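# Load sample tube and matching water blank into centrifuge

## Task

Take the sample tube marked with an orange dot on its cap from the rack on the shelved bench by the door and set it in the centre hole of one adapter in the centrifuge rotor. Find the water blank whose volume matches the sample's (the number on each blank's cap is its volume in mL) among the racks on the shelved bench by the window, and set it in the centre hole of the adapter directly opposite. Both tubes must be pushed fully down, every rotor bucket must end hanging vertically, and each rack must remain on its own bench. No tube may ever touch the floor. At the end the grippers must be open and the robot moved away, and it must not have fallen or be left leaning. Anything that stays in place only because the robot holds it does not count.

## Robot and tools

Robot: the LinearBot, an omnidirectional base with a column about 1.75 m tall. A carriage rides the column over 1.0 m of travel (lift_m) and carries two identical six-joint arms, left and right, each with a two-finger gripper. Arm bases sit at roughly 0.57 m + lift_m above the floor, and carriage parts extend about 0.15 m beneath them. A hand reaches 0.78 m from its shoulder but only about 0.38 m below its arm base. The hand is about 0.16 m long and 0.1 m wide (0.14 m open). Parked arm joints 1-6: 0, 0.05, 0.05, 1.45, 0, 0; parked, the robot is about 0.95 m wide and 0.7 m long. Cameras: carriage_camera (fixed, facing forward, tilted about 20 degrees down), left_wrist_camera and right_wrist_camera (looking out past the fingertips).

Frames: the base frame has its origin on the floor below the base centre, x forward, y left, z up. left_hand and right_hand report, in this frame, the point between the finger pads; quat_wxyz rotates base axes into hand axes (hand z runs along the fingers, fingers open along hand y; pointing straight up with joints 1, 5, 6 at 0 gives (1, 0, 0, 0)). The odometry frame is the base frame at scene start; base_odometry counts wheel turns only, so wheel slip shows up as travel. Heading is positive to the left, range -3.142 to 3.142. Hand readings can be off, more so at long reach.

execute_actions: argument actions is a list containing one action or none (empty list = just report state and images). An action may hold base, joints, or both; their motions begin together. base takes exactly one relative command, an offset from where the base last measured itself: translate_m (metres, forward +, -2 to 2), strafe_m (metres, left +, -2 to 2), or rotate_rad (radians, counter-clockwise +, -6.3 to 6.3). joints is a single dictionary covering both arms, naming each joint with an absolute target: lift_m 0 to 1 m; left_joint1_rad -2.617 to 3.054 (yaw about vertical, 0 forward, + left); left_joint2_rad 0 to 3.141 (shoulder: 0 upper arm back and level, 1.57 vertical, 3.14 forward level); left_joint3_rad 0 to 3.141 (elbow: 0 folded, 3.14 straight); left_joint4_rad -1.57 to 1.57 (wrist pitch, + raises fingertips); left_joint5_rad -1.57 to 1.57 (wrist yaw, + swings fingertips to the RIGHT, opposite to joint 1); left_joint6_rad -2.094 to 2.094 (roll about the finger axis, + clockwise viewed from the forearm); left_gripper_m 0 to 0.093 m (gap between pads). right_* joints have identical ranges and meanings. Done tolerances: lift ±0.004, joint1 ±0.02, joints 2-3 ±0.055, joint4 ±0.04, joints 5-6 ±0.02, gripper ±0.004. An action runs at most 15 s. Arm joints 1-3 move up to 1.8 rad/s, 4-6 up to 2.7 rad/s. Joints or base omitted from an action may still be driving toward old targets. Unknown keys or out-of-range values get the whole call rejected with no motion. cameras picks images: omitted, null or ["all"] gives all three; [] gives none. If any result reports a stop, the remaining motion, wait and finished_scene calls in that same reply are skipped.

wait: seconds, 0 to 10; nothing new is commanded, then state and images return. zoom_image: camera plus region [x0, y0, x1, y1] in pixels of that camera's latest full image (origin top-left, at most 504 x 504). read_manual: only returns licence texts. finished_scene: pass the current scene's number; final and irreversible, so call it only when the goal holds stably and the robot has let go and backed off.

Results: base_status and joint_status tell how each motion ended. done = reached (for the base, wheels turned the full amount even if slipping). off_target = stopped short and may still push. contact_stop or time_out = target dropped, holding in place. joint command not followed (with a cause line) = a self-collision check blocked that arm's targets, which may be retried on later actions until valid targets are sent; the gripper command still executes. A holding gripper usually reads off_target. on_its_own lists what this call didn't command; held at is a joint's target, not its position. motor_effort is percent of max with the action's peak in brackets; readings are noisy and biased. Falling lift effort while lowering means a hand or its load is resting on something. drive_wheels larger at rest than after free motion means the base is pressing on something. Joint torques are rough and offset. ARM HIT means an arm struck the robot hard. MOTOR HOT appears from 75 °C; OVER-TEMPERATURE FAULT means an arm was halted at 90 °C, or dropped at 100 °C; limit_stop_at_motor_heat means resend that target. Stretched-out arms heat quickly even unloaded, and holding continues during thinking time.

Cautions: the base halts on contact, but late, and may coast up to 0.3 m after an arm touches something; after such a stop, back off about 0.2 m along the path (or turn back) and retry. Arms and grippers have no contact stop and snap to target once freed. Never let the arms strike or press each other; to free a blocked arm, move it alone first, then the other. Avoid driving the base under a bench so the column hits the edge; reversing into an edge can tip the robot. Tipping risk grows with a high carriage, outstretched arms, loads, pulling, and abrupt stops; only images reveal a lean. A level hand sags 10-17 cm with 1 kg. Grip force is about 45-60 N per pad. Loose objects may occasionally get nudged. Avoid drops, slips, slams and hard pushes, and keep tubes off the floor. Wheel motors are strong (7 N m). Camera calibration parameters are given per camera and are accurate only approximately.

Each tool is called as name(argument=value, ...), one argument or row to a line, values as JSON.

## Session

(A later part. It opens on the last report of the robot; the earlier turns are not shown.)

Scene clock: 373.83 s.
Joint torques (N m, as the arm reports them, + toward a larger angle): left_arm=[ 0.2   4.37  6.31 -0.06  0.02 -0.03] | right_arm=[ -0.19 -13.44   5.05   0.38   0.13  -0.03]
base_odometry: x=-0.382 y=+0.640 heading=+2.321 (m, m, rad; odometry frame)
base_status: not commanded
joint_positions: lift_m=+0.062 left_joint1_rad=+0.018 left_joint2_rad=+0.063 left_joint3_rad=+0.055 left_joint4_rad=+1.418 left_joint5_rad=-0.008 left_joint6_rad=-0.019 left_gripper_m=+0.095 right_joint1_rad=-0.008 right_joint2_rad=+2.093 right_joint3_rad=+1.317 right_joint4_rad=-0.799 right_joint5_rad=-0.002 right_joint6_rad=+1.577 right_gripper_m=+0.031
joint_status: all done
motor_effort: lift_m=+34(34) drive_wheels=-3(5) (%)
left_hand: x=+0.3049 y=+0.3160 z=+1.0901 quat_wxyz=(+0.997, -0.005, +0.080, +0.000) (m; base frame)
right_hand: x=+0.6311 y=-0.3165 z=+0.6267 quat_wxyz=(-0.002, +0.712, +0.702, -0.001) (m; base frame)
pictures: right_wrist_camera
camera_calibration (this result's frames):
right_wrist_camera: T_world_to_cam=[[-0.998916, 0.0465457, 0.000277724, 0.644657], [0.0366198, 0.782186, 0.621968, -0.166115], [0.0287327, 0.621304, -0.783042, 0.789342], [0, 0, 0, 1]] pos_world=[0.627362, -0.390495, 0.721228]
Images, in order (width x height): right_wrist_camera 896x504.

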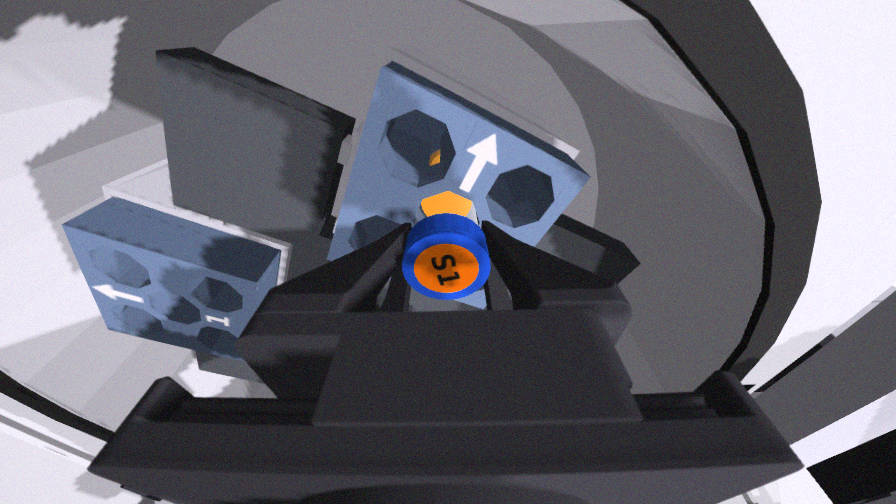

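execute_actions(
  actions=[
    {"joints": {"lift_m": 0.053}},
  ],
  cameras=["right_wrist_camera"],
)

Scene clock: 375.70 s.
Joint torques (N m, as the arm reports them, + toward a larger angle): left_arm=[ 0.2   4.32  6.28 -0.07  0.02 -0.03] | right_arm=[ -0.21 -12.81   5.02   0.38   0.12  -0.03]
base_odometry: x=-0.382 y=+0.640 heading=+2.321 (m, m, rad; odometry frame)
base_status: not commanded
joint_positions: lift_m=+0.053 left_joint1_rad=+0.018 left_joint2_rad=+0.063 left_joint3_rad=+0.055 left_joint4_rad=+1.418 left_joint5_rad=-0.008 left_joint6_rad=-0.019 left_gripper_m=+0.095 right_joint1_rad=-0.008 right_joint2_rad=+2.086 right_joint3_rad=+1.317 right_joint4_rad=-0.800 right_joint5_rad=-0.002 right_joint6_rad=+1.577 right_gripper_m=+0.031
joint_status: all done
motor_effort: lift_m=+30(36) drive_wheels=+4(8) (%)
left_hand: x=+0.3049 y=+0.3160 z=+1.0813 quat_wxyz=(+0.997, -0.005, +0.080, +0.000) (m; base frame)
right_hand: x=+0.6318 y=-0.3166 z=+0.6204 quat_wxyz=(+0.000, +0.712, +0.702, +0.001) (m; base frame)
pictures: right_wrist_camera
camera_calibration (this result's frames):
right_wrist_camera: T_world_to_cam=[[-0.998901, 0.046544, -0.00545481, 0.648881], [0.0330628, 0.782452, 0.621833, -0.159753], [0.0332107, 0.620969, -0.783131, 0.781558], [0, 0, 0, 1]] pos_world=[0.627494, -0.390526, 0.714941]
Images, in order (width x height): right_wrist_camera 896x504.

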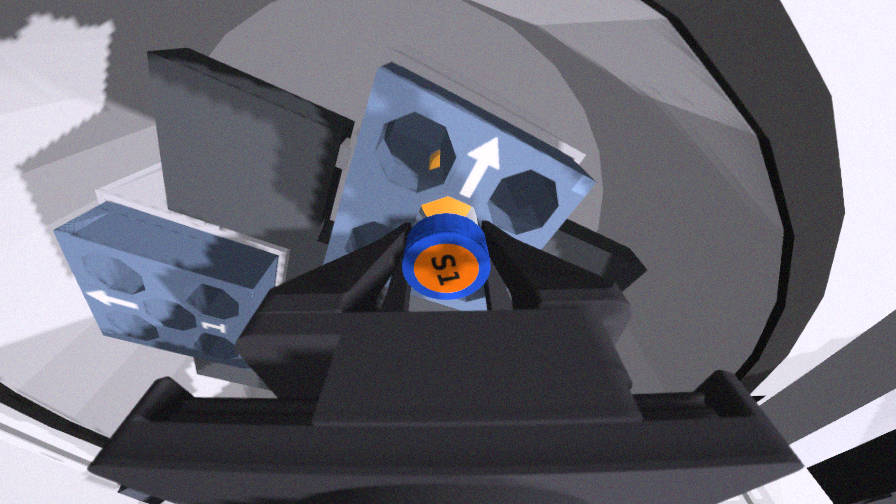

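execute_actions(
  actions=[
    {"joints": {"right_gripper_m": 0.06}},
  ],
  cameras=["right_wrist_camera"],
)

execute_actions(
  actions=[
    {"joints": {"lift_m": 0.2}},
  ],
  cameras=["right_wrist_camera", "carriage_camera"],
)

Scene clock: 379.57 s.
Joint torques (N m, as the arm reports them, + toward a larger angle): left_arm=[ 0.17  4.32  6.32 -0.05  0.02 -0.01] | right_arm=[ -0.1  -12.74   4.97   0.37   0.15  -0.03]
base_odometry: x=-0.382 y=+0.640 heading=+2.321 (m, m, rad; odometry frame)
base_status: not commanded
joint_positions: lift_m=+0.053 left_joint1_rad=+0.018 left_joint2_rad=+0.063 left_joint3_rad=+0.055 left_joint4_rad=+1.418 left_joint5_rad=-0.008 left_joint6_rad=-0.019 left_gripper_m=+0.095 right_joint1_rad=-0.008 right_joint2_rad=+2.086 right_joint3_rad=+1.317 right_joint4_rad=-0.800 right_joint5_rad=-0.002 right_joint6_rad=+1.577 right_gripper_m=+0.060
joint_status: all done
motor_effort: lift_m=+30(31) drive_wheels=+9(10) (%)
left_hand: x=+0.3049 y=+0.3160 z=+1.0813 quat_wxyz=(+0.997, -0.005, +0.080, +0.000) (m; base frame)
right_hand: x=+0.6318 y=-0.3166 z=+0.6204 quat_wxyz=(+0.000, +0.712, +0.702, +0.001) (m; base frame)
pictures: right_wrist_camera
camera_calibration (this result's frames):
right_wrist_camera: T_world_to_cam=[[-0.998901, 0.046544, -0.00545481, 0.648881], [0.0330628, 0.782452, 0.621833, -0.159753], [0.0332107, 0.620969, -0.783131, 0.781558], [0, 0, 0, 1]] pos_world=[0.627494, -0.390526, 0.714941]
Images, in order (width x height): right_wrist_camera 896x504.

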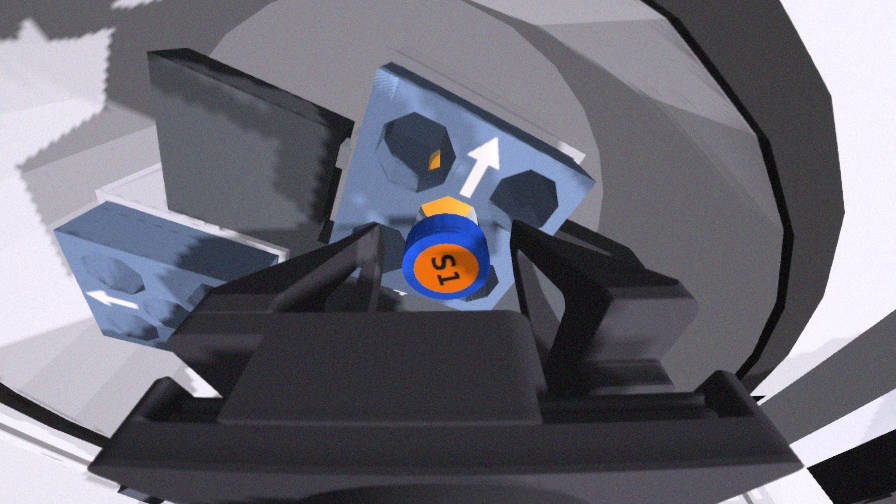

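Scene clock: 380.70 s.
Joint torques (N m, as the arm reports them, + toward a larger angle): left_arm=[ 0.18  4.29  6.32 -0.09  0.03 -0.04] | right_arm=[ -0.17 -12.86   5.     0.37   0.14  -0.03]
base_odometry: x=-0.382 y=+0.640 heading=+2.321 (m, m, rad; odometry frame)
base_status: not commanded
joint_positions: lift_m=+0.200 left_joint1_rad=+0.018 left_joint2_rad=+0.063 left_joint3_rad=+0.055 left_joint4_rad=+1.418 left_joint5_rad=-0.008 left_joint6_rad=-0.019 left_gripper_m=+0.095 right_joint1_rad=-0.008 right_joint2_rad=+2.087 right_joint3_rad=+1.317 right_joint4_rad=-0.800 right_joint5_rad=-0.002 right_joint6_rad=+1.577 right_gripper_m=+0.060
joint_status: all done
motor_effort: lift_m=+39(47) drive_wheels=+10(9) (%)
left_hand: x=+0.3049 y=+0.3160 z=+1.2277 quat_wxyz=(+0.997, -0.005, +0.080, +0.000) (m; base frame)
right_hand: x=+0.6318 y=-0.3166 z=+0.7664 quat_wxyz=(-0.001, +0.712, +0.702, +0.001) (m; base frame)
pictures: carriage_camera, right_wrist_camera
camera_calibration (this result's frames):
carriage_camera: T_world_to_cam=[[0.0297332, -0.99946, 0.0139688, -0.0237876], [-0.36271, -0.0238107, -0.931598, 1.19365], [0.931428, 0.0226328, -0.363222, 0.266268], [0, 0, 0, 1]] pos_world=[0.185648, -0.00137938, 1.20905]
right_wrist_camera: T_world_to_cam=[[-0.998905, 0.046544, -0.00469243, 0.649063], [0.0335372, 0.782448, 0.621812, -0.250769], [0.0326132, 0.620974, -0.783152, 0.896221], [0, 0, 0, 1]] pos_world=[0.627534, -0.390526, 0.860855]
Images, in order (width x height): carriage_camera 896x504, right_wrist_camera 896x504.

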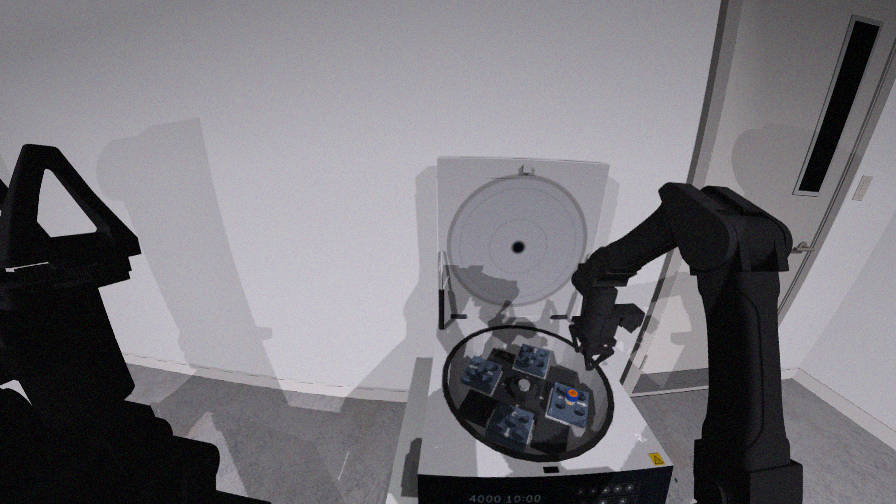

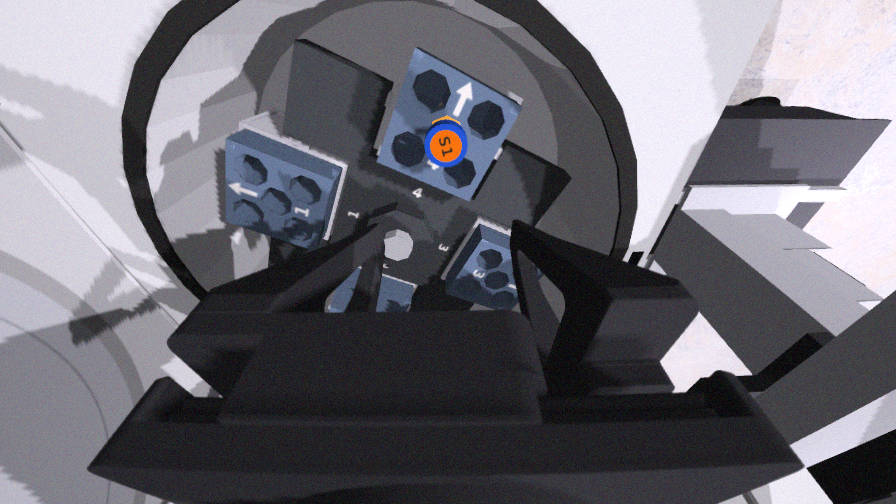

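execute_actions(
  actions=[
    {"joints": {"lift_m": 0.085, "right_gripper_m": 0.0}},
  ],
  cameras=["right_wrist_camera"],
)

execute_actions(
  actions=[
    {"joints": {"lift_m": 0.066}},
  ],
  cameras=["right_wrist_camera", "carriage_camera"],
)

Scene clock: 418.50 s.
Joint torques (N m, as the arm reports them, + toward a larger angle): left_arm=[ 0.23  4.31  6.37 -0.07  0.02 -0.03] | right_arm=[ -0.09 -12.86   4.97   0.37   0.14  -0.01]
base_odometry: x=-0.382 y=+0.640 heading=+2.321 (m, m, rad; odometry frame)
base_status: not commanded
joint_positions: lift_m=+0.085 left_joint1_rad=+0.018 left_joint2_rad=+0.063 left_joint3_rad=+0.055 left_joint4_rad=+1.418 left_joint5_rad=-0.008 left_joint6_rad=-0.019 left_gripper_m=+0.095 right_joint1_rad=-0.008 right_joint2_rad=+2.087 right_joint3_rad=+1.317 right_joint4_rad=-0.799 right_joint5_rad=-0.002 right_joint6_rad=+1.577 right_gripper_m=+0.000
joint_status: all done
motor_effort: lift_m=+33(33) drive_wheels=+9(8) (%)
left_hand: x=+0.3049 y=+0.3160 z=+1.1132 quat_wxyz=(+0.997, -0.005, +0.080, +0.000) (m; base frame)
right_hand: x=+0.6319 y=-0.3166 z=+0.6520 quat_wxyz=(+0.000, +0.712, +0.702, +0.001) (m; base frame)
pictures: right_wrist_camera
camera_calibration (this result's frames):
right_wrist_camera: T_world_to_cam=[[-0.998901, 0.046544, -0.00545481, 0.64917], [0.0330628, 0.782452, 0.621833, -0.179349], [0.0332107, 0.620969, -0.783131, 0.80623], [0, 0, 0, 1]] pos_world=[0.627611, -0.390526, 0.74645]
Images, in order (width x height): right_wrist_camera 896x504.

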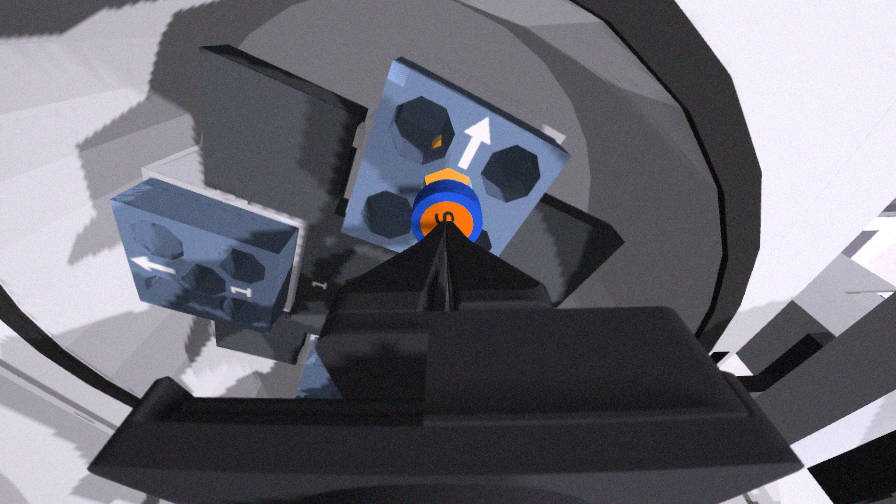

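Scene clock: 419.13 s.
Joint torques (N m, as the arm reports them, + toward a larger angle): left_arm=[ 0.17  4.3   6.34 -0.08  0.02 -0.03] | right_arm=[-0.04 -9.93  4.59  0.52  0.08 -0.03]
base_odometry: x=-0.382 y=+0.640 heading=+2.321 (m, m, rad; odometry frame)
base_status: not commanded
joint_positions: lift_m=+0.066 left_joint1_rad=+0.018 left_joint2_rad=+0.063 left_joint3_rad=+0.055 left_joint4_rad=+1.419 left_joint5_rad=-0.008 left_joint6_rad=-0.019 left_gripper_m=+0.095 right_joint1_rad=-0.008 right_joint2_rad=+2.056 right_joint3_rad=+1.327 right_joint4_rad=-0.802 right_joint5_rad=+0.004 right_joint6_rad=+1.577 right_gripper_m=+0.000
joint_status: all done
motor_effort: lift_m=+31(31) drive_wheels=+6(11) (%)
left_hand: x=+0.3047 y=+0.3160 z=+1.0944 quat_wxyz=(+0.997, -0.005, +0.080, +0.000) (m; base frame)
right_hand: x=+0.6393 y=-0.3177 z=+0.6465 quat_wxyz=(+0.016, +0.712, +0.702, +0.013) (m; base frame)
pictures: carriage_camera, right_wrist_camera
camera_calibration (this result's frames):
carriage_camera: T_world_to_cam=[[0.0297332, -0.99946, 0.0139688, -0.021925], [-0.36271, -0.0238107, -0.931598, 1.06944], [0.931428, 0.0226328, -0.363222, 0.217837], [0, 0, 0, 1]] pos_world=[0.185648, -0.00137938, 1.07571]
right_wrist_camera: T_world_to_cam=[[-0.997924, 0.0465102, -0.0445562, 0.681249], [0.00907714, 0.786428, 0.617615, -0.155993], [0.0637657, 0.615928, -0.785217, 0.782591], [0, 0, 0, 1]] pos_world=[0.631348, -0.391028, 0.741202]
Images, in order (width x height): carriage_camera 896x504, right_wrist_camera 896x504.

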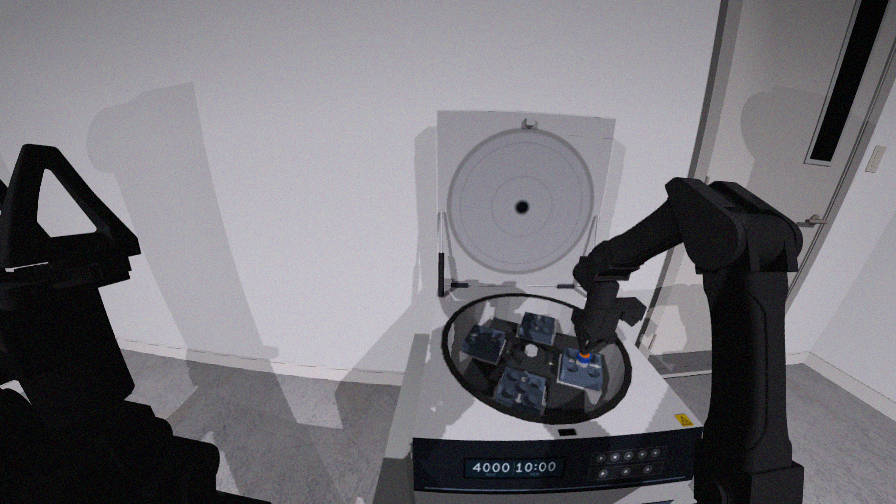

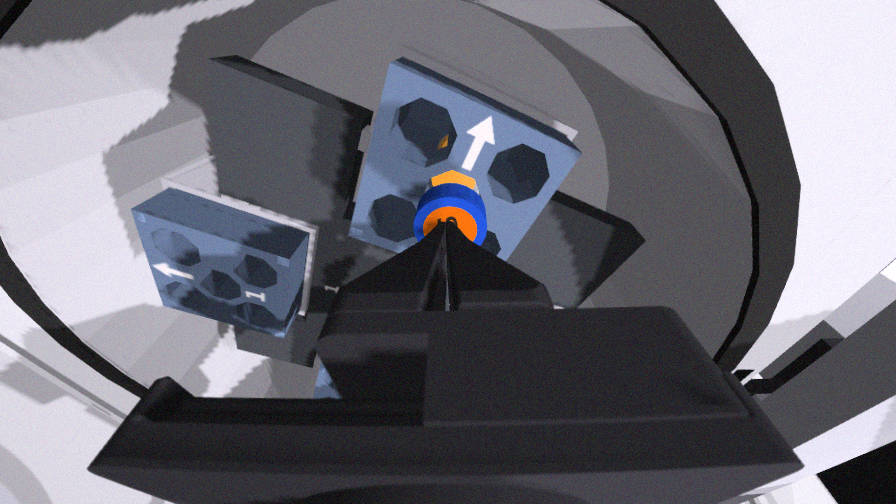

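execute_actions(
  actions=[
    {"joints": {"lift_m": 0.2}},
  ],
  cameras=["right_wrist_camera"],
)

execute_actions(
  actions=[
    {"base": {"translate_m": -0.58}, "joints": {"right_joint1_rad": 0.0, "right_joint2_rad": 0.05, "right_joint3_rad": 0.05, "right_joint4_rad": 1.45, "right_joint5_rad": 0.0, "right_joint6_rad": 0.0, "right_gripper_m": 0.02}},
  ],
  cameras=["carriage_camera"],
)

Scene clock: 426.07 s.
Joint torques (N m, as the arm reports them, + toward a larger angle): left_arm=[ 0.15  4.29  6.31 -0.05  0.02 -0.03] | right_arm=[ -0.17 -13.03   4.51   0.42   0.09  -0.02]
base_odometry: x=-0.382 y=+0.640 heading=+2.321 (m, m, rad; odometry frame)
base_status: not commanded
joint_positions: lift_m=+0.200 left_joint1_rad=+0.018 left_joint2_rad=+0.063 left_joint3_rad=+0.055 left_joint4_rad=+1.419 left_joint5_rad=-0.008 left_joint6_rad=-0.019 left_gripper_m=+0.095 right_joint1_rad=-0.008 right_joint2_rad=+2.087 right_joint3_rad=+1.327 right_joint4_rad=-0.800 right_joint5_rad=+0.004 right_joint6_rad=+1.577 right_gripper_m=+0.000
joint_status: all done
motor_effort: lift_m=+39(47) drive_wheels=+5(4) (%)
left_hand: x=+0.3048 y=+0.3160 z=+1.2278 quat_wxyz=(+0.997, -0.005, +0.080, +0.000) (m; base frame)
right_hand: x=+0.6356 y=-0.3176 z=+0.7686 quat_wxyz=(+0.005, +0.712, +0.702, +0.002) (m; base frame)
pictures: right_wrist_camera
camera_calibration (this result's frames):
right_wrist_camera: T_world_to_cam=[[-0.998802, 0.0465173, -0.0152185, 0.660963], [0.0272144, 0.78628, 0.61727, -0.242749], [0.0406797, 0.616116, -0.786604, 0.894543], [0, 0, 0, 1]] pos_world=[0.630388, -0.39102, 0.863552]
Images, in order (width x height): right_wrist_camera 896x504.

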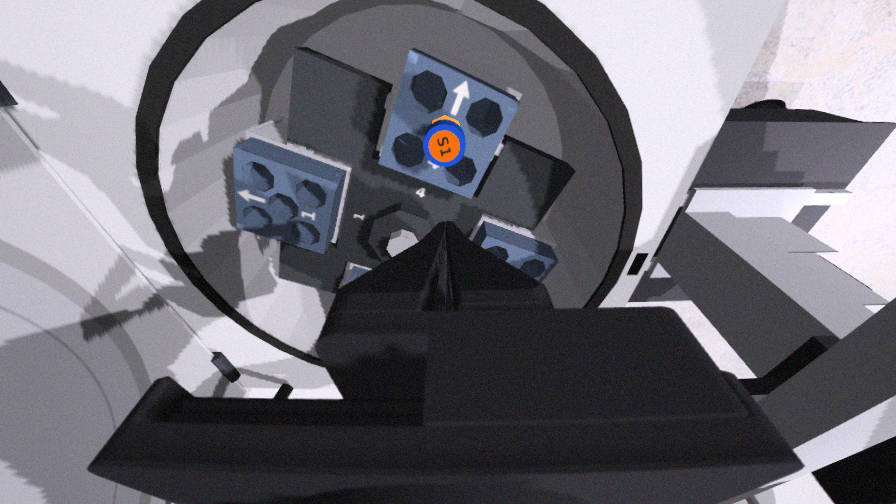

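Scene clock: 429.40 s.
Joint torques (N m, as the arm reports them, + toward a larger angle): left_arm=[ 0.2   4.27  6.35 -0.06  0.01 -0.03] | right_arm=[ 0.5   4.26  3.26 -0.25  0.   -0.04]
base_odometry: x=+0.013 y=+0.215 heading=+2.321 (m, m, rad; odometry frame)
base_status: done
joint_positions: lift_m=+0.200 left_joint1_rad=+0.018 left_joint2_rad=+0.063 left_joint3_rad=+0.055 left_joint4_rad=+1.419 left_joint5_rad=-0.008 left_joint6_rad=-0.019 left_gripper_m=+0.095 right_joint1_rad=-0.007 right_joint2_rad=+0.060 right_joint3_rad=+0.079 right_joint4_rad=+1.457 right_joint5_rad=+0.004 right_joint6_rad=+0.008 right_gripper_m=+0.020
joint_status: all done
motor_effort: lift_m=+38(39) drive_wheels=-2(10) (%)
left_hand: x=+0.3048 y=+0.3160 z=+1.2278 quat_wxyz=(+0.997, -0.005, +0.080, +0.000) (m; base frame)
right_hand: x=+0.2873 y=-0.3148 z=+1.2355 quat_wxyz=(+0.999, +0.002, +0.047, +0.000) (m; base frame)
pictures: carriage_camera
camera_calibration (this result's frames):
carriage_camera: T_world_to_cam=[[0.0297332, -0.99946, 0.0139688, -0.0237879], [-0.36271, -0.0238107, -0.931598, 1.19368], [0.931428, 0.0226328, -0.363222, 0.266277], [0, 0, 0, 1]] pos_world=[0.185648, -0.00137938, 1.20908]
Images, in order (width x height): carriage_camera 896x504.

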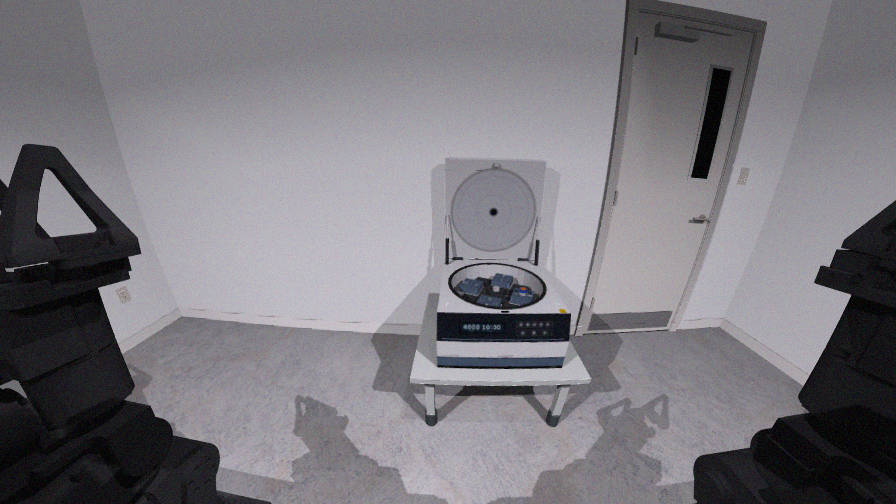

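execute_actions(
  actions=[
    {"base": {"rotate_rad": 1.571}, "joints": {"lift_m": 0.35}},
  ],
  cameras=["carriage_camera"],
)

Scene clock: 433.77 s.
Joint torques (N m, as the arm reports them, + toward a larger angle): left_arm=[ 0.17  4.3   6.32 -0.07  0.   -0.03] | right_arm=[ 0.45  4.04  3.93 -0.25  0.01 -0.04]
base_odometry: x=+0.013 y=+0.215 heading=-2.392 (m, m, rad; odometry frame)
base_status: done
joint_positions: lift_m=+0.350 left_joint1_rad=+0.018 left_joint2_rad=+0.063 left_joint3_rad=+0.055 left_joint4_rad=+1.417 left_joint5_rad=-0.008 left_joint6_rad=-0.019 left_gripper_m=+0.095 right_joint1_rad=-0.007 right_joint2_rad=+0.060 right_joint3_rad=+0.069 right_joint4_rad=+1.456 right_joint5_rad=+0.004 right_joint6_rad=+0.008 right_gripper_m=+0.020
joint_status: all done
motor_effort: lift_m=+39(48) drive_wheels=+8(15) (%)
left_hand: x=+0.3051 y=+0.3160 z=+1.3777 quat_wxyz=(+0.997, -0.005, +0.081, +0.000) (m; base frame)
right_hand: x=+0.2907 y=-0.3148 z=+1.3828 quat_wxyz=(+0.999, +0.002, +0.053, +0.000) (m; base frame)
pictures: carriage_camera
camera_calibration (this result's frames):
carriage_camera: T_world_to_cam=[[0.0297332, -0.99946, 0.0139688, -0.0258831], [-0.36271, -0.0238107, -0.931598, 1.33341], [0.931428, 0.0226328, -0.363222, 0.320756], [0, 0, 0, 1]] pos_world=[0.185648, -0.00137938, 1.35907]
Images, in order (width x height): carriage_camera 896x504.

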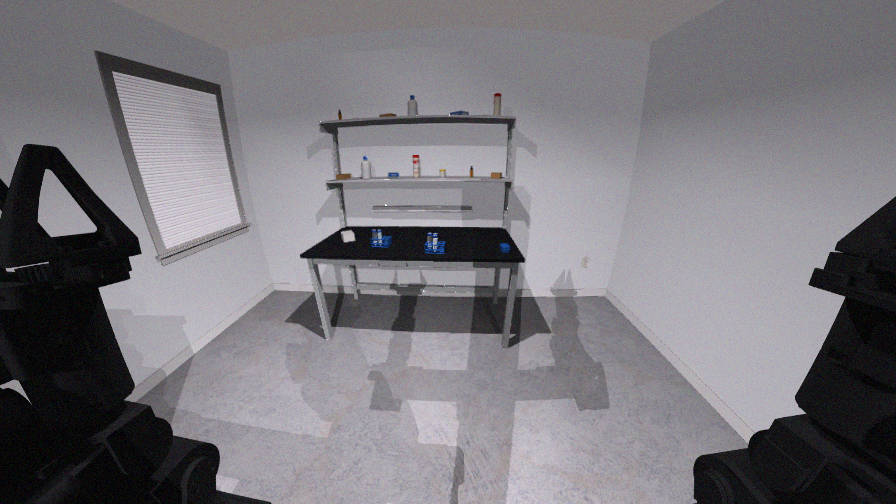

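execute_actions(
  actions=[
    {"base": {"translate_m": 1.17}},
  ],
  cameras=["carriage_camera"],
)

Scene clock: 441.53 s.
Joint torques (N m, as the arm reports them, + toward a larger angle): left_arm=[ 0.17  4.41  6.41 -0.05  0.01 -0.04] | right_arm=[ 0.46  4.06  3.96 -0.3  -0.02 -0.05]
base_odometry: x=-0.842 y=-0.583 heading=-2.391 (m, m, rad; odometry frame)
base_status: done
joint_positions: lift_m=+0.350 left_joint1_rad=+0.018 left_joint2_rad=+0.063 left_joint3_rad=+0.055 left_joint4_rad=+1.418 left_joint5_rad=-0.008 left_joint6_rad=-0.019 left_gripper_m=+0.095 right_joint1_rad=-0.007 right_joint2_rad=+0.060 right_joint3_rad=+0.069 right_joint4_rad=+1.455 right_joint5_rad=+0.004 right_joint6_rad=+0.008 right_gripper_m=+0.020
joint_status: not commanded
motor_effort: lift_m=+41(39) drive_wheels=+8(19) (%)
left_hand: x=+0.3050 y=+0.3160 z=+1.3777 quat_wxyz=(+0.997, -0.005, +0.080, +0.000) (m; base frame)
right_hand: x=+0.2908 y=-0.3148 z=+1.3828 quat_wxyz=(+0.999, +0.002, +0.053, +0.000) (m; base frame)
pictures: carriage_camera
camera_calibration (this result's frames):
carriage_camera: T_world_to_cam=[[0.0297332, -0.99946, 0.0139688, -0.0258831], [-0.36271, -0.0238107, -0.931598, 1.33341], [0.931428, 0.0226328, -0.363222, 0.320756], [0, 0, 0, 1]] pos_world=[0.185648, -0.00137938, 1.35907]
Images, in order (width x height): carriage_camera 896x504.

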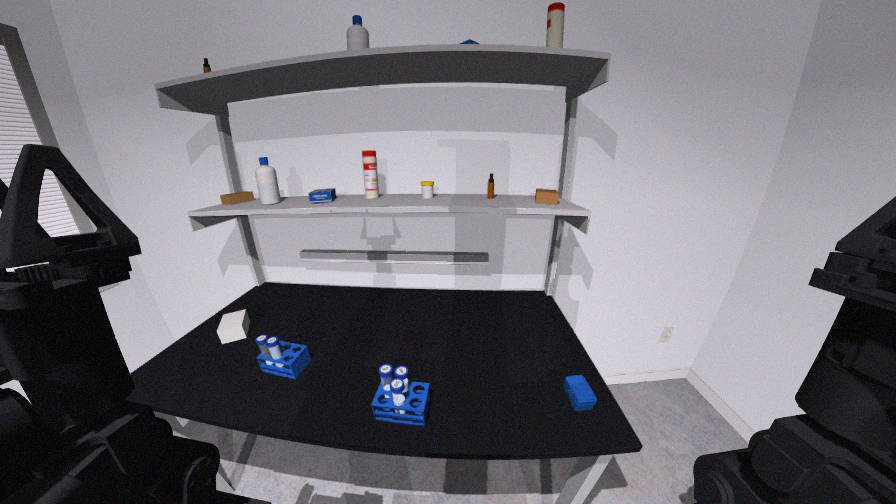

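zoom_image(
  camera="carriage_camera",
  region=[365, 355, 440, 430],
)

zoom_image(
  camera="carriage_camera",
  region=[245, 325, 320, 385],
)

Region (365, 355, 440, 430) of carriage_camera's 896x504 image, scaled by 6.720, with more detail than that image has.

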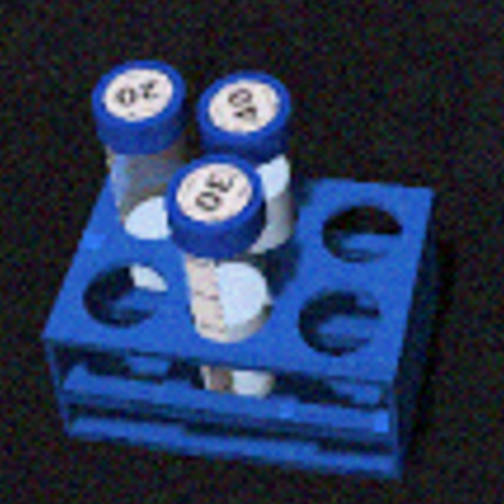

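Region (245, 325, 320, 385) of carriage_camera's 896x504 image, scaled by 6.720, with more detail than that image has; it fills the top 403 rows of this view, and the rest is white.

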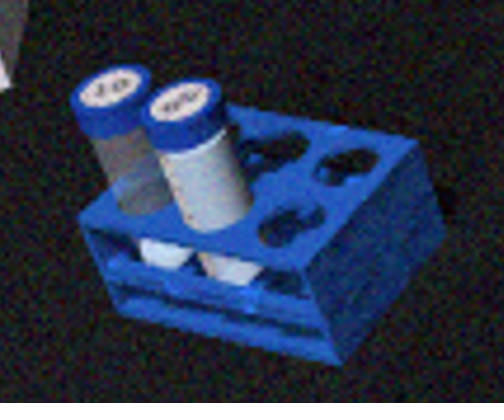

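execute_actions(
  actions=[
    {"base": {"translate_m": 0.08}, "joints": {"left_joint1_rad": -0.67, "left_joint2_rad": 1.797, "left_joint3_rad": 1.117, "left_joint4_rad": -0.891, "left_joint5_rad": 0.0, "left_joint6_rad": -0.868, "left_gripper_m": 0.05}},
  ],
  cameras=["carriage_camera", "left_wrist_camera"],
)

Scene clock: 477.27 s.
Joint torques (N m, as the arm reports them, + toward a larger angle): left_arm=[-0.09 -8.12  8.21  0.41 -0.05 -0.09] | right_arm=[ 0.43  4.17  3.87 -0.22  0.   -0.04]
base_odometry: x=-0.901 y=-0.638 heading=-2.390 (m, m, rad; odometry frame)
base_status: done
joint_positions: lift_m=+0.350 left_joint1_rad=-0.667 left_joint2_rad=+1.794 left_joint3_rad=+1.091 left_joint4_rad=-0.888 left_joint5_rad=-0.002 left_joint6_rad=-0.864 left_gripper_m=+0.050 right_joint1_rad=-0.007 right_joint2_rad=+0.060 right_joint3_rad=+0.069 right_joint4_rad=+1.454 right_joint5_rad=+0.004 right_joint6_rad=+0.008 right_gripper_m=+0.020
joint_status: all done
motor_effort: lift_m=+39(39) drive_wheels=-6(19) (%)
left_hand: x=+0.4991 y=+0.1292 z=+0.9594 quat_wxyz=(-0.006, -0.098, +0.995, +0.008) (m; base frame)
right_hand: x=+0.2910 y=-0.3148 z=+1.3828 quat_wxyz=(+0.999, +0.002, +0.054, +0.000) (m; base frame)
pictures: carriage_camera, left_wrist_camera
camera_calibration (this result's frames):
carriage_camera: T_world_to_cam=[[0.0297332, -0.99946, 0.0139688, -0.0258831], [-0.36271, -0.0238107, -0.931598, 1.33341], [0.931428, 0.0226328, -0.363222, 0.320756], [0, 0, 0, 1]] pos_world=[0.185648, -0.00137938, 1.35907]
left_wrist_camera: T_world_to_cam=[[0.162308, -0.986516, 0.0210302, 0.0249319], [-0.768585, -0.113029, 0.629684, -0.202588], [-0.618816, -0.118366, -0.776567, 1.19332], [0, 0, 0, 1]] pos_world=[0.578692, 0.142946, 1.05373]
Images, in order (width x height): carriage_camera 896x504, left_wrist_camera 896x504.

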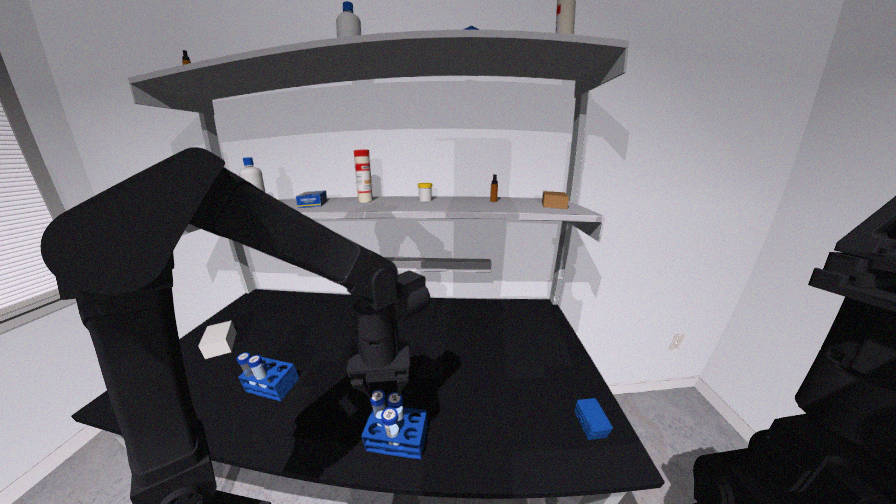

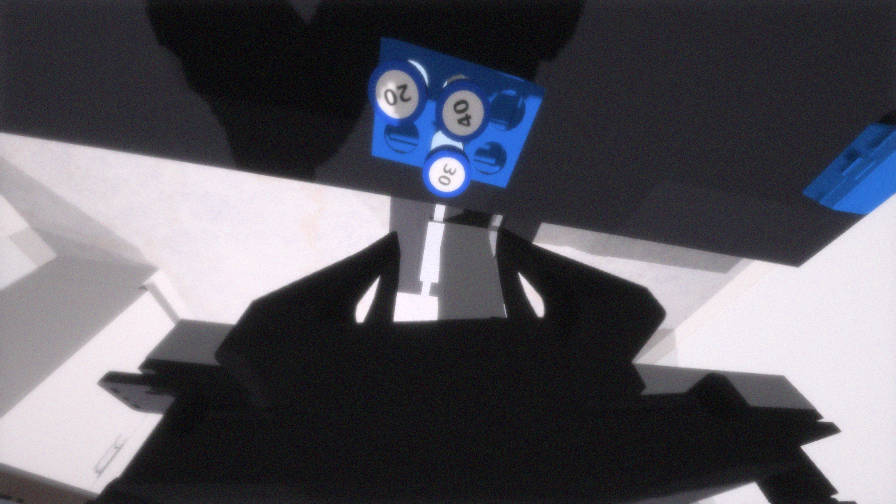

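execute_actions(
  actions=[
    {"joints": {"lift_m": 0.3, "left_joint3_rad": 1.135}},
  ],
  cameras=["left_wrist_camera"],
)

Scene clock: 483.77 s.
Joint torques (N m, as the arm reports them, + toward a larger angle): left_arm=[ 0.09 -8.55  7.55  0.49 -0.07 -0.07] | right_arm=[ 0.42  4.22  3.97 -0.21  0.03 -0.03]
base_odometry: x=-0.901 y=-0.638 heading=-2.390 (m, m, rad; odometry frame)
base_status: not commanded
joint_positions: lift_m=+0.300 left_joint1_rad=-0.667 left_joint2_rad=+1.797 left_joint3_rad=+1.119 left_joint4_rad=-0.890 left_joint5_rad=-0.001 left_joint6_rad=-0.864 left_gripper_m=+0.050 right_joint1_rad=-0.007 right_joint2_rad=+0.060 right_joint3_rad=+0.069 right_joint4_rad=+1.454 right_joint5_rad=+0.002 right_joint6_rad=+0.008 right_gripper_m=+0.020
joint_status: all done
motor_effort: lift_m=+33(33) drive_wheels=-6(6) (%)
left_hand: x=+0.5060 y=+0.1234 z=+0.9152 quat_wxyz=(+0.001, -0.099, +0.995, -0.001) (m; base frame)
right_hand: x=+0.2912 y=-0.3145 z=+1.3332 quat_wxyz=(+0.999, +0.001, +0.054, +0.000) (m; base frame)
pictures: left_wrist_camera
camera_calibration (this result's frames):
left_wrist_camera: T_world_to_cam=[[0.162197, -0.986001, 0.0386547, 0.00291078], [-0.778993, -0.103903, 0.618364, -0.155576], [-0.605691, -0.130409, -0.784941, 1.16507], [0, 0, 0, 1]] pos_world=[0.584007, 0.138641, 1.0106]
Images, in order (width x height): left_wrist_camera 896x504.

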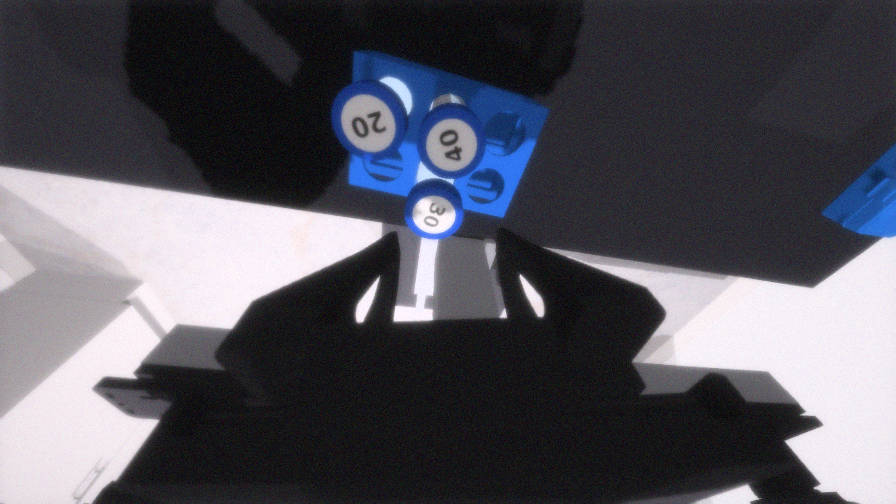

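execute_actions(
  actions=[
    {"base": {"strafe_m": 0.008}, "joints": {"lift_m": 0.285}},
  ],
  cameras=["left_wrist_camera"],
)

Scene clock: 492.07 s.
Joint torques (N m, as the arm reports them, + toward a larger angle): left_arm=[-0.06 -8.6   7.54  0.47 -0.08 -0.08] | right_arm=[ 0.55  4.16  3.99 -0.19  0.02 -0.04]
base_odometry: x=-0.895 y=-0.644 heading=-2.391 (m, m, rad; odometry frame)
base_status: done
joint_positions: lift_m=+0.285 left_joint1_rad=-0.667 left_joint2_rad=+1.798 left_joint3_rad=+1.119 left_joint4_rad=-0.891 left_joint5_rad=+0.000 left_joint6_rad=-0.864 left_gripper_m=+0.050 right_joint1_rad=-0.007 right_joint2_rad=+0.060 right_joint3_rad=+0.067 right_joint4_rad=+1.453 right_joint5_rad=+0.002 right_joint6_rad=+0.008 right_gripper_m=+0.020
joint_status: all done
motor_effort: lift_m=+33(33) drive_wheels=+5(9) (%)
left_hand: x=+0.5057 y=+0.1234 z=+0.9000 quat_wxyz=(+0.001, -0.098, +0.995, +0.000) (m; base frame)
right_hand: x=+0.2918 y=-0.3144 z=+1.3178 quat_wxyz=(+0.998, +0.001, +0.055, +0.000) (m; base frame)
pictures: left_wrist_camera
camera_calibration (this result's frames):
left_wrist_camera: T_world_to_cam=[[0.16224, -0.986017, 0.0380688, 0.00400675], [-0.778291, -0.104154, 0.619206, -0.147431], [-0.606582, -0.130089, -0.784306, 1.1528], [0, 0, 0, 1]] pos_world=[0.583871, 0.138561, 0.995282]
Images, in order (width x height): left_wrist_camera 896x504.

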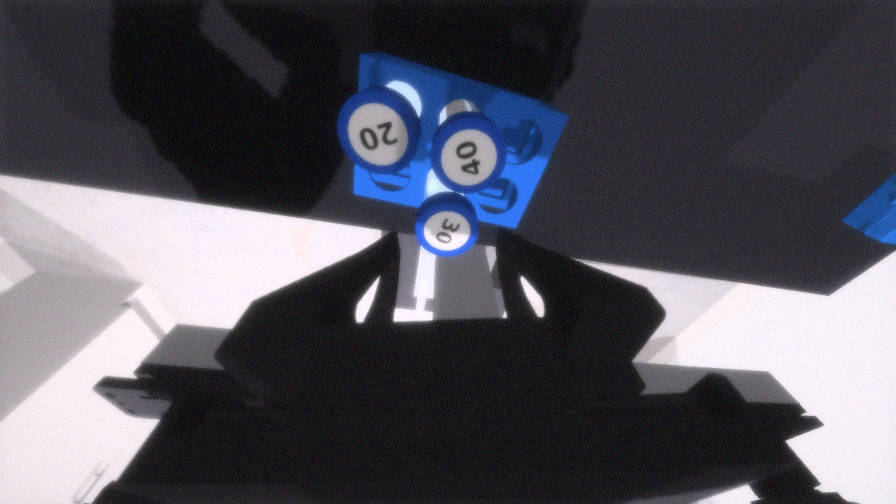

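execute_actions(
  actions=[],
)

Scene clock: 512.63 s.
Joint torques (N m, as the arm reports them, + toward a larger angle): left_arm=[-0.03 -8.5   7.52  0.48 -0.08 -0.07] | right_arm=[ 0.46  4.18  4.06 -0.2   0.04 -0.06]
base_odometry: x=-0.895 y=-0.644 heading=-2.391 (m, m, rad; odometry frame)
base_status: done
joint_positions: lift_m=+0.285 left_joint1_rad=-0.667 left_joint2_rad=+1.798 left_joint3_rad=+1.119 left_joint4_rad=-0.891 left_joint5_rad=+0.000 left_joint6_rad=-0.864 left_gripper_m=+0.050 right_joint1_rad=-0.007 right_joint2_rad=+0.060 right_joint3_rad=+0.067 right_joint4_rad=+1.453 right_joint5_rad=+0.002 right_joint6_rad=+0.008 right_gripper_m=+0.020
joint_status: all done
motor_effort: lift_m=+33(33) drive_wheels=+5(9) (%)
left_hand: x=+0.5057 y=+0.1234 z=+0.9000 quat_wxyz=(+0.001, -0.098, +0.995, +0.000) (m; base frame)
right_hand: x=+0.2918 y=-0.3144 z=+1.3178 quat_wxyz=(+0.998, +0.001, +0.055, +0.000) (m; base frame)
pictures: carriage_camera, left_wrist_camera, right_wrist_camera
camera_calibration (this result's frames):
carriage_camera: T_world_to_cam=[[0.0297332, -0.99946, 0.0139688, -0.0249811], [-0.36271, -0.0238107, -0.931598, 1.27325], [0.931428, 0.0226328, -0.363222, 0.297304], [0, 0, 0, 1]] pos_world=[0.185648, -0.00137938, 1.2945]
left_wrist_camera: T_world_to_cam=[[0.16224, -0.986017, 0.0380688, 0.00400675], [-0.778291, -0.104154, 0.619206, -0.147431], [-0.606582, -0.130089, -0.784306, 1.1528], [0, 0, 0, 1]] pos_world=[0.583871, 0.138561, 0.995282]
right_wrist_camera: T_world_to_cam=[[0.03322, -0.999446, -0.00192317, -0.32174], [0.710923, 0.0249823, -0.702826, 0.725776], [0.702485, 0.0219806, 0.711359, -1.01543], [0, 0, 0, 1]] pos_world=[0.20804, -0.317374, 1.23181]
Images, in order (width x height): carriage_camera 896x504, left_wrist_camera 896x504, right_wrist_camera 896x504.

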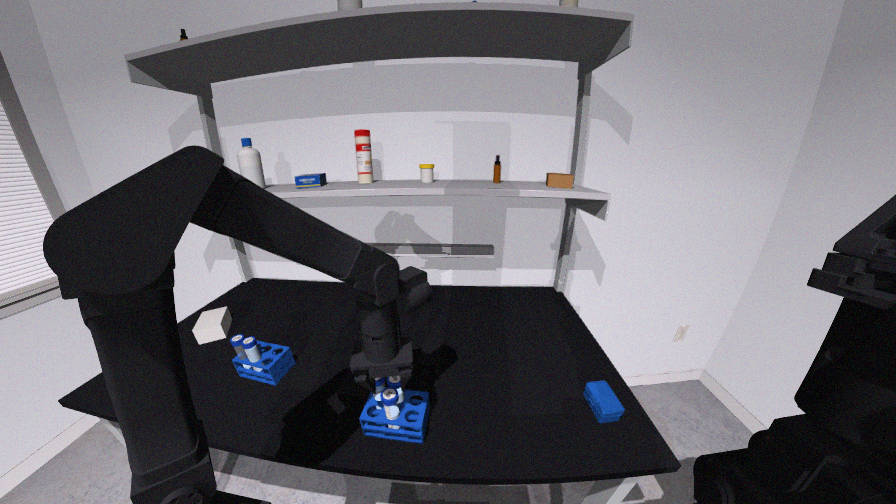

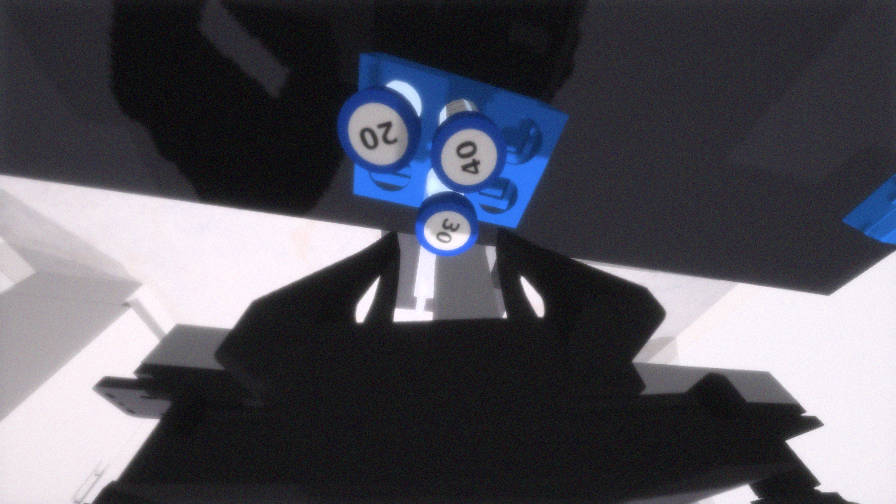

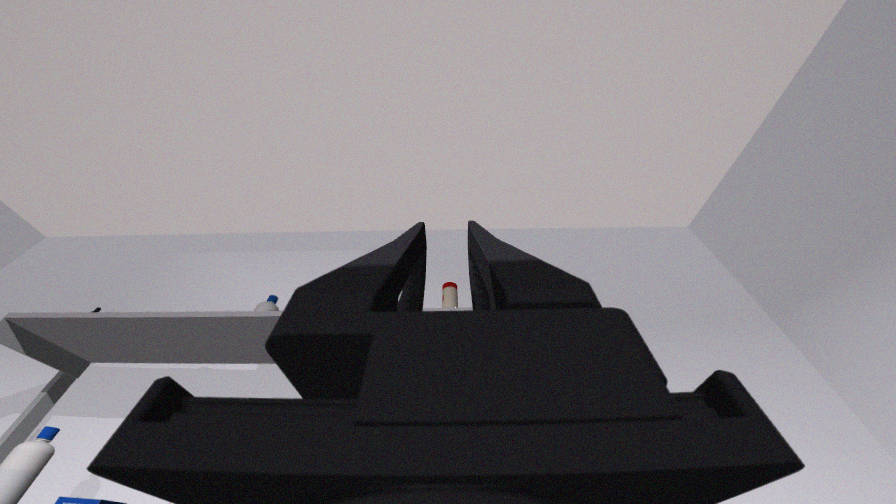

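execute_actions(
  actions=[
    {"joints": {"lift_m": 0.257}},
  ],
  cameras=["left_wrist_camera"],
)

Scene clock: 516.20 s.
Joint torques (N m, as the arm reports them, + toward a larger angle): left_arm=[ 0.03 -8.75  7.46  0.49 -0.08 -0.08] | right_arm=[ 0.45  4.11  4.06 -0.2   0.03 -0.03]
base_odometry: x=-0.895 y=-0.644 heading=-2.391 (m, m, rad; odometry frame)
base_status: not commanded
joint_positions: lift_m=+0.257 left_joint1_rad=-0.667 left_joint2_rad=+1.800 left_joint3_rad=+1.119 left_joint4_rad=-0.891 left_joint5_rad=+0.000 left_joint6_rad=-0.864 left_gripper_m=+0.050 right_joint1_rad=-0.007 right_joint2_rad=+0.060 right_joint3_rad=+0.067 right_joint4_rad=+1.453 right_joint5_rad=+0.001 right_joint6_rad=+0.008 right_gripper_m=+0.020
joint_status: all done
motor_effort: lift_m=+34(35) drive_wheels=-5(8) (%)
left_hand: x=+0.5054 y=+0.1236 z=+0.8713 quat_wxyz=(-0.001, -0.098, +0.995, +0.001) (m; base frame)
right_hand: x=+0.2919 y=-0.3143 z=+1.2897 quat_wxyz=(+0.998, +0.001, +0.055, +0.000) (m; base frame)
pictures: left_wrist_camera
camera_calibration (this result's frames):
left_wrist_camera: T_world_to_cam=[[0.162338, -0.986076, 0.0360752, 0.00705038], [-0.776657, -0.105139, 0.621087, -0.132263], [-0.608646, -0.128844, -0.782911, 1.12977], [0, 0, 0, 1]] pos_world=[0.583761, 0.13861, 0.966401]
Images, in order (width x height): left_wrist_camera 896x504.

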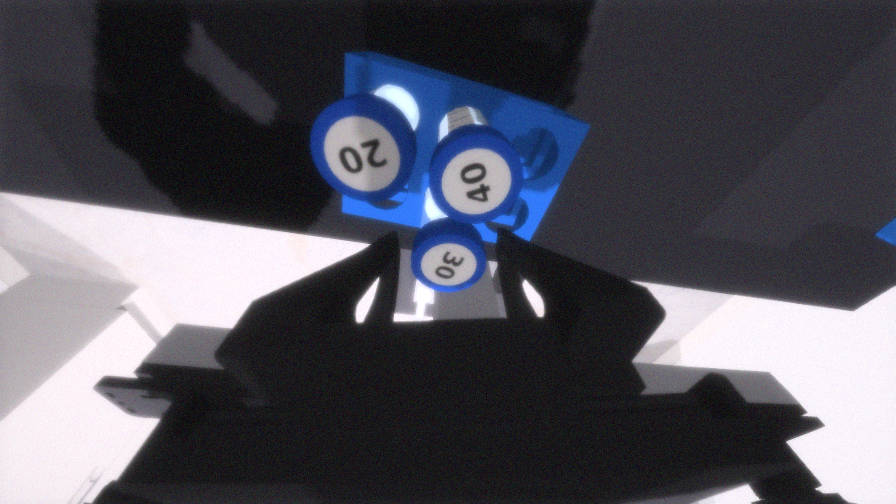

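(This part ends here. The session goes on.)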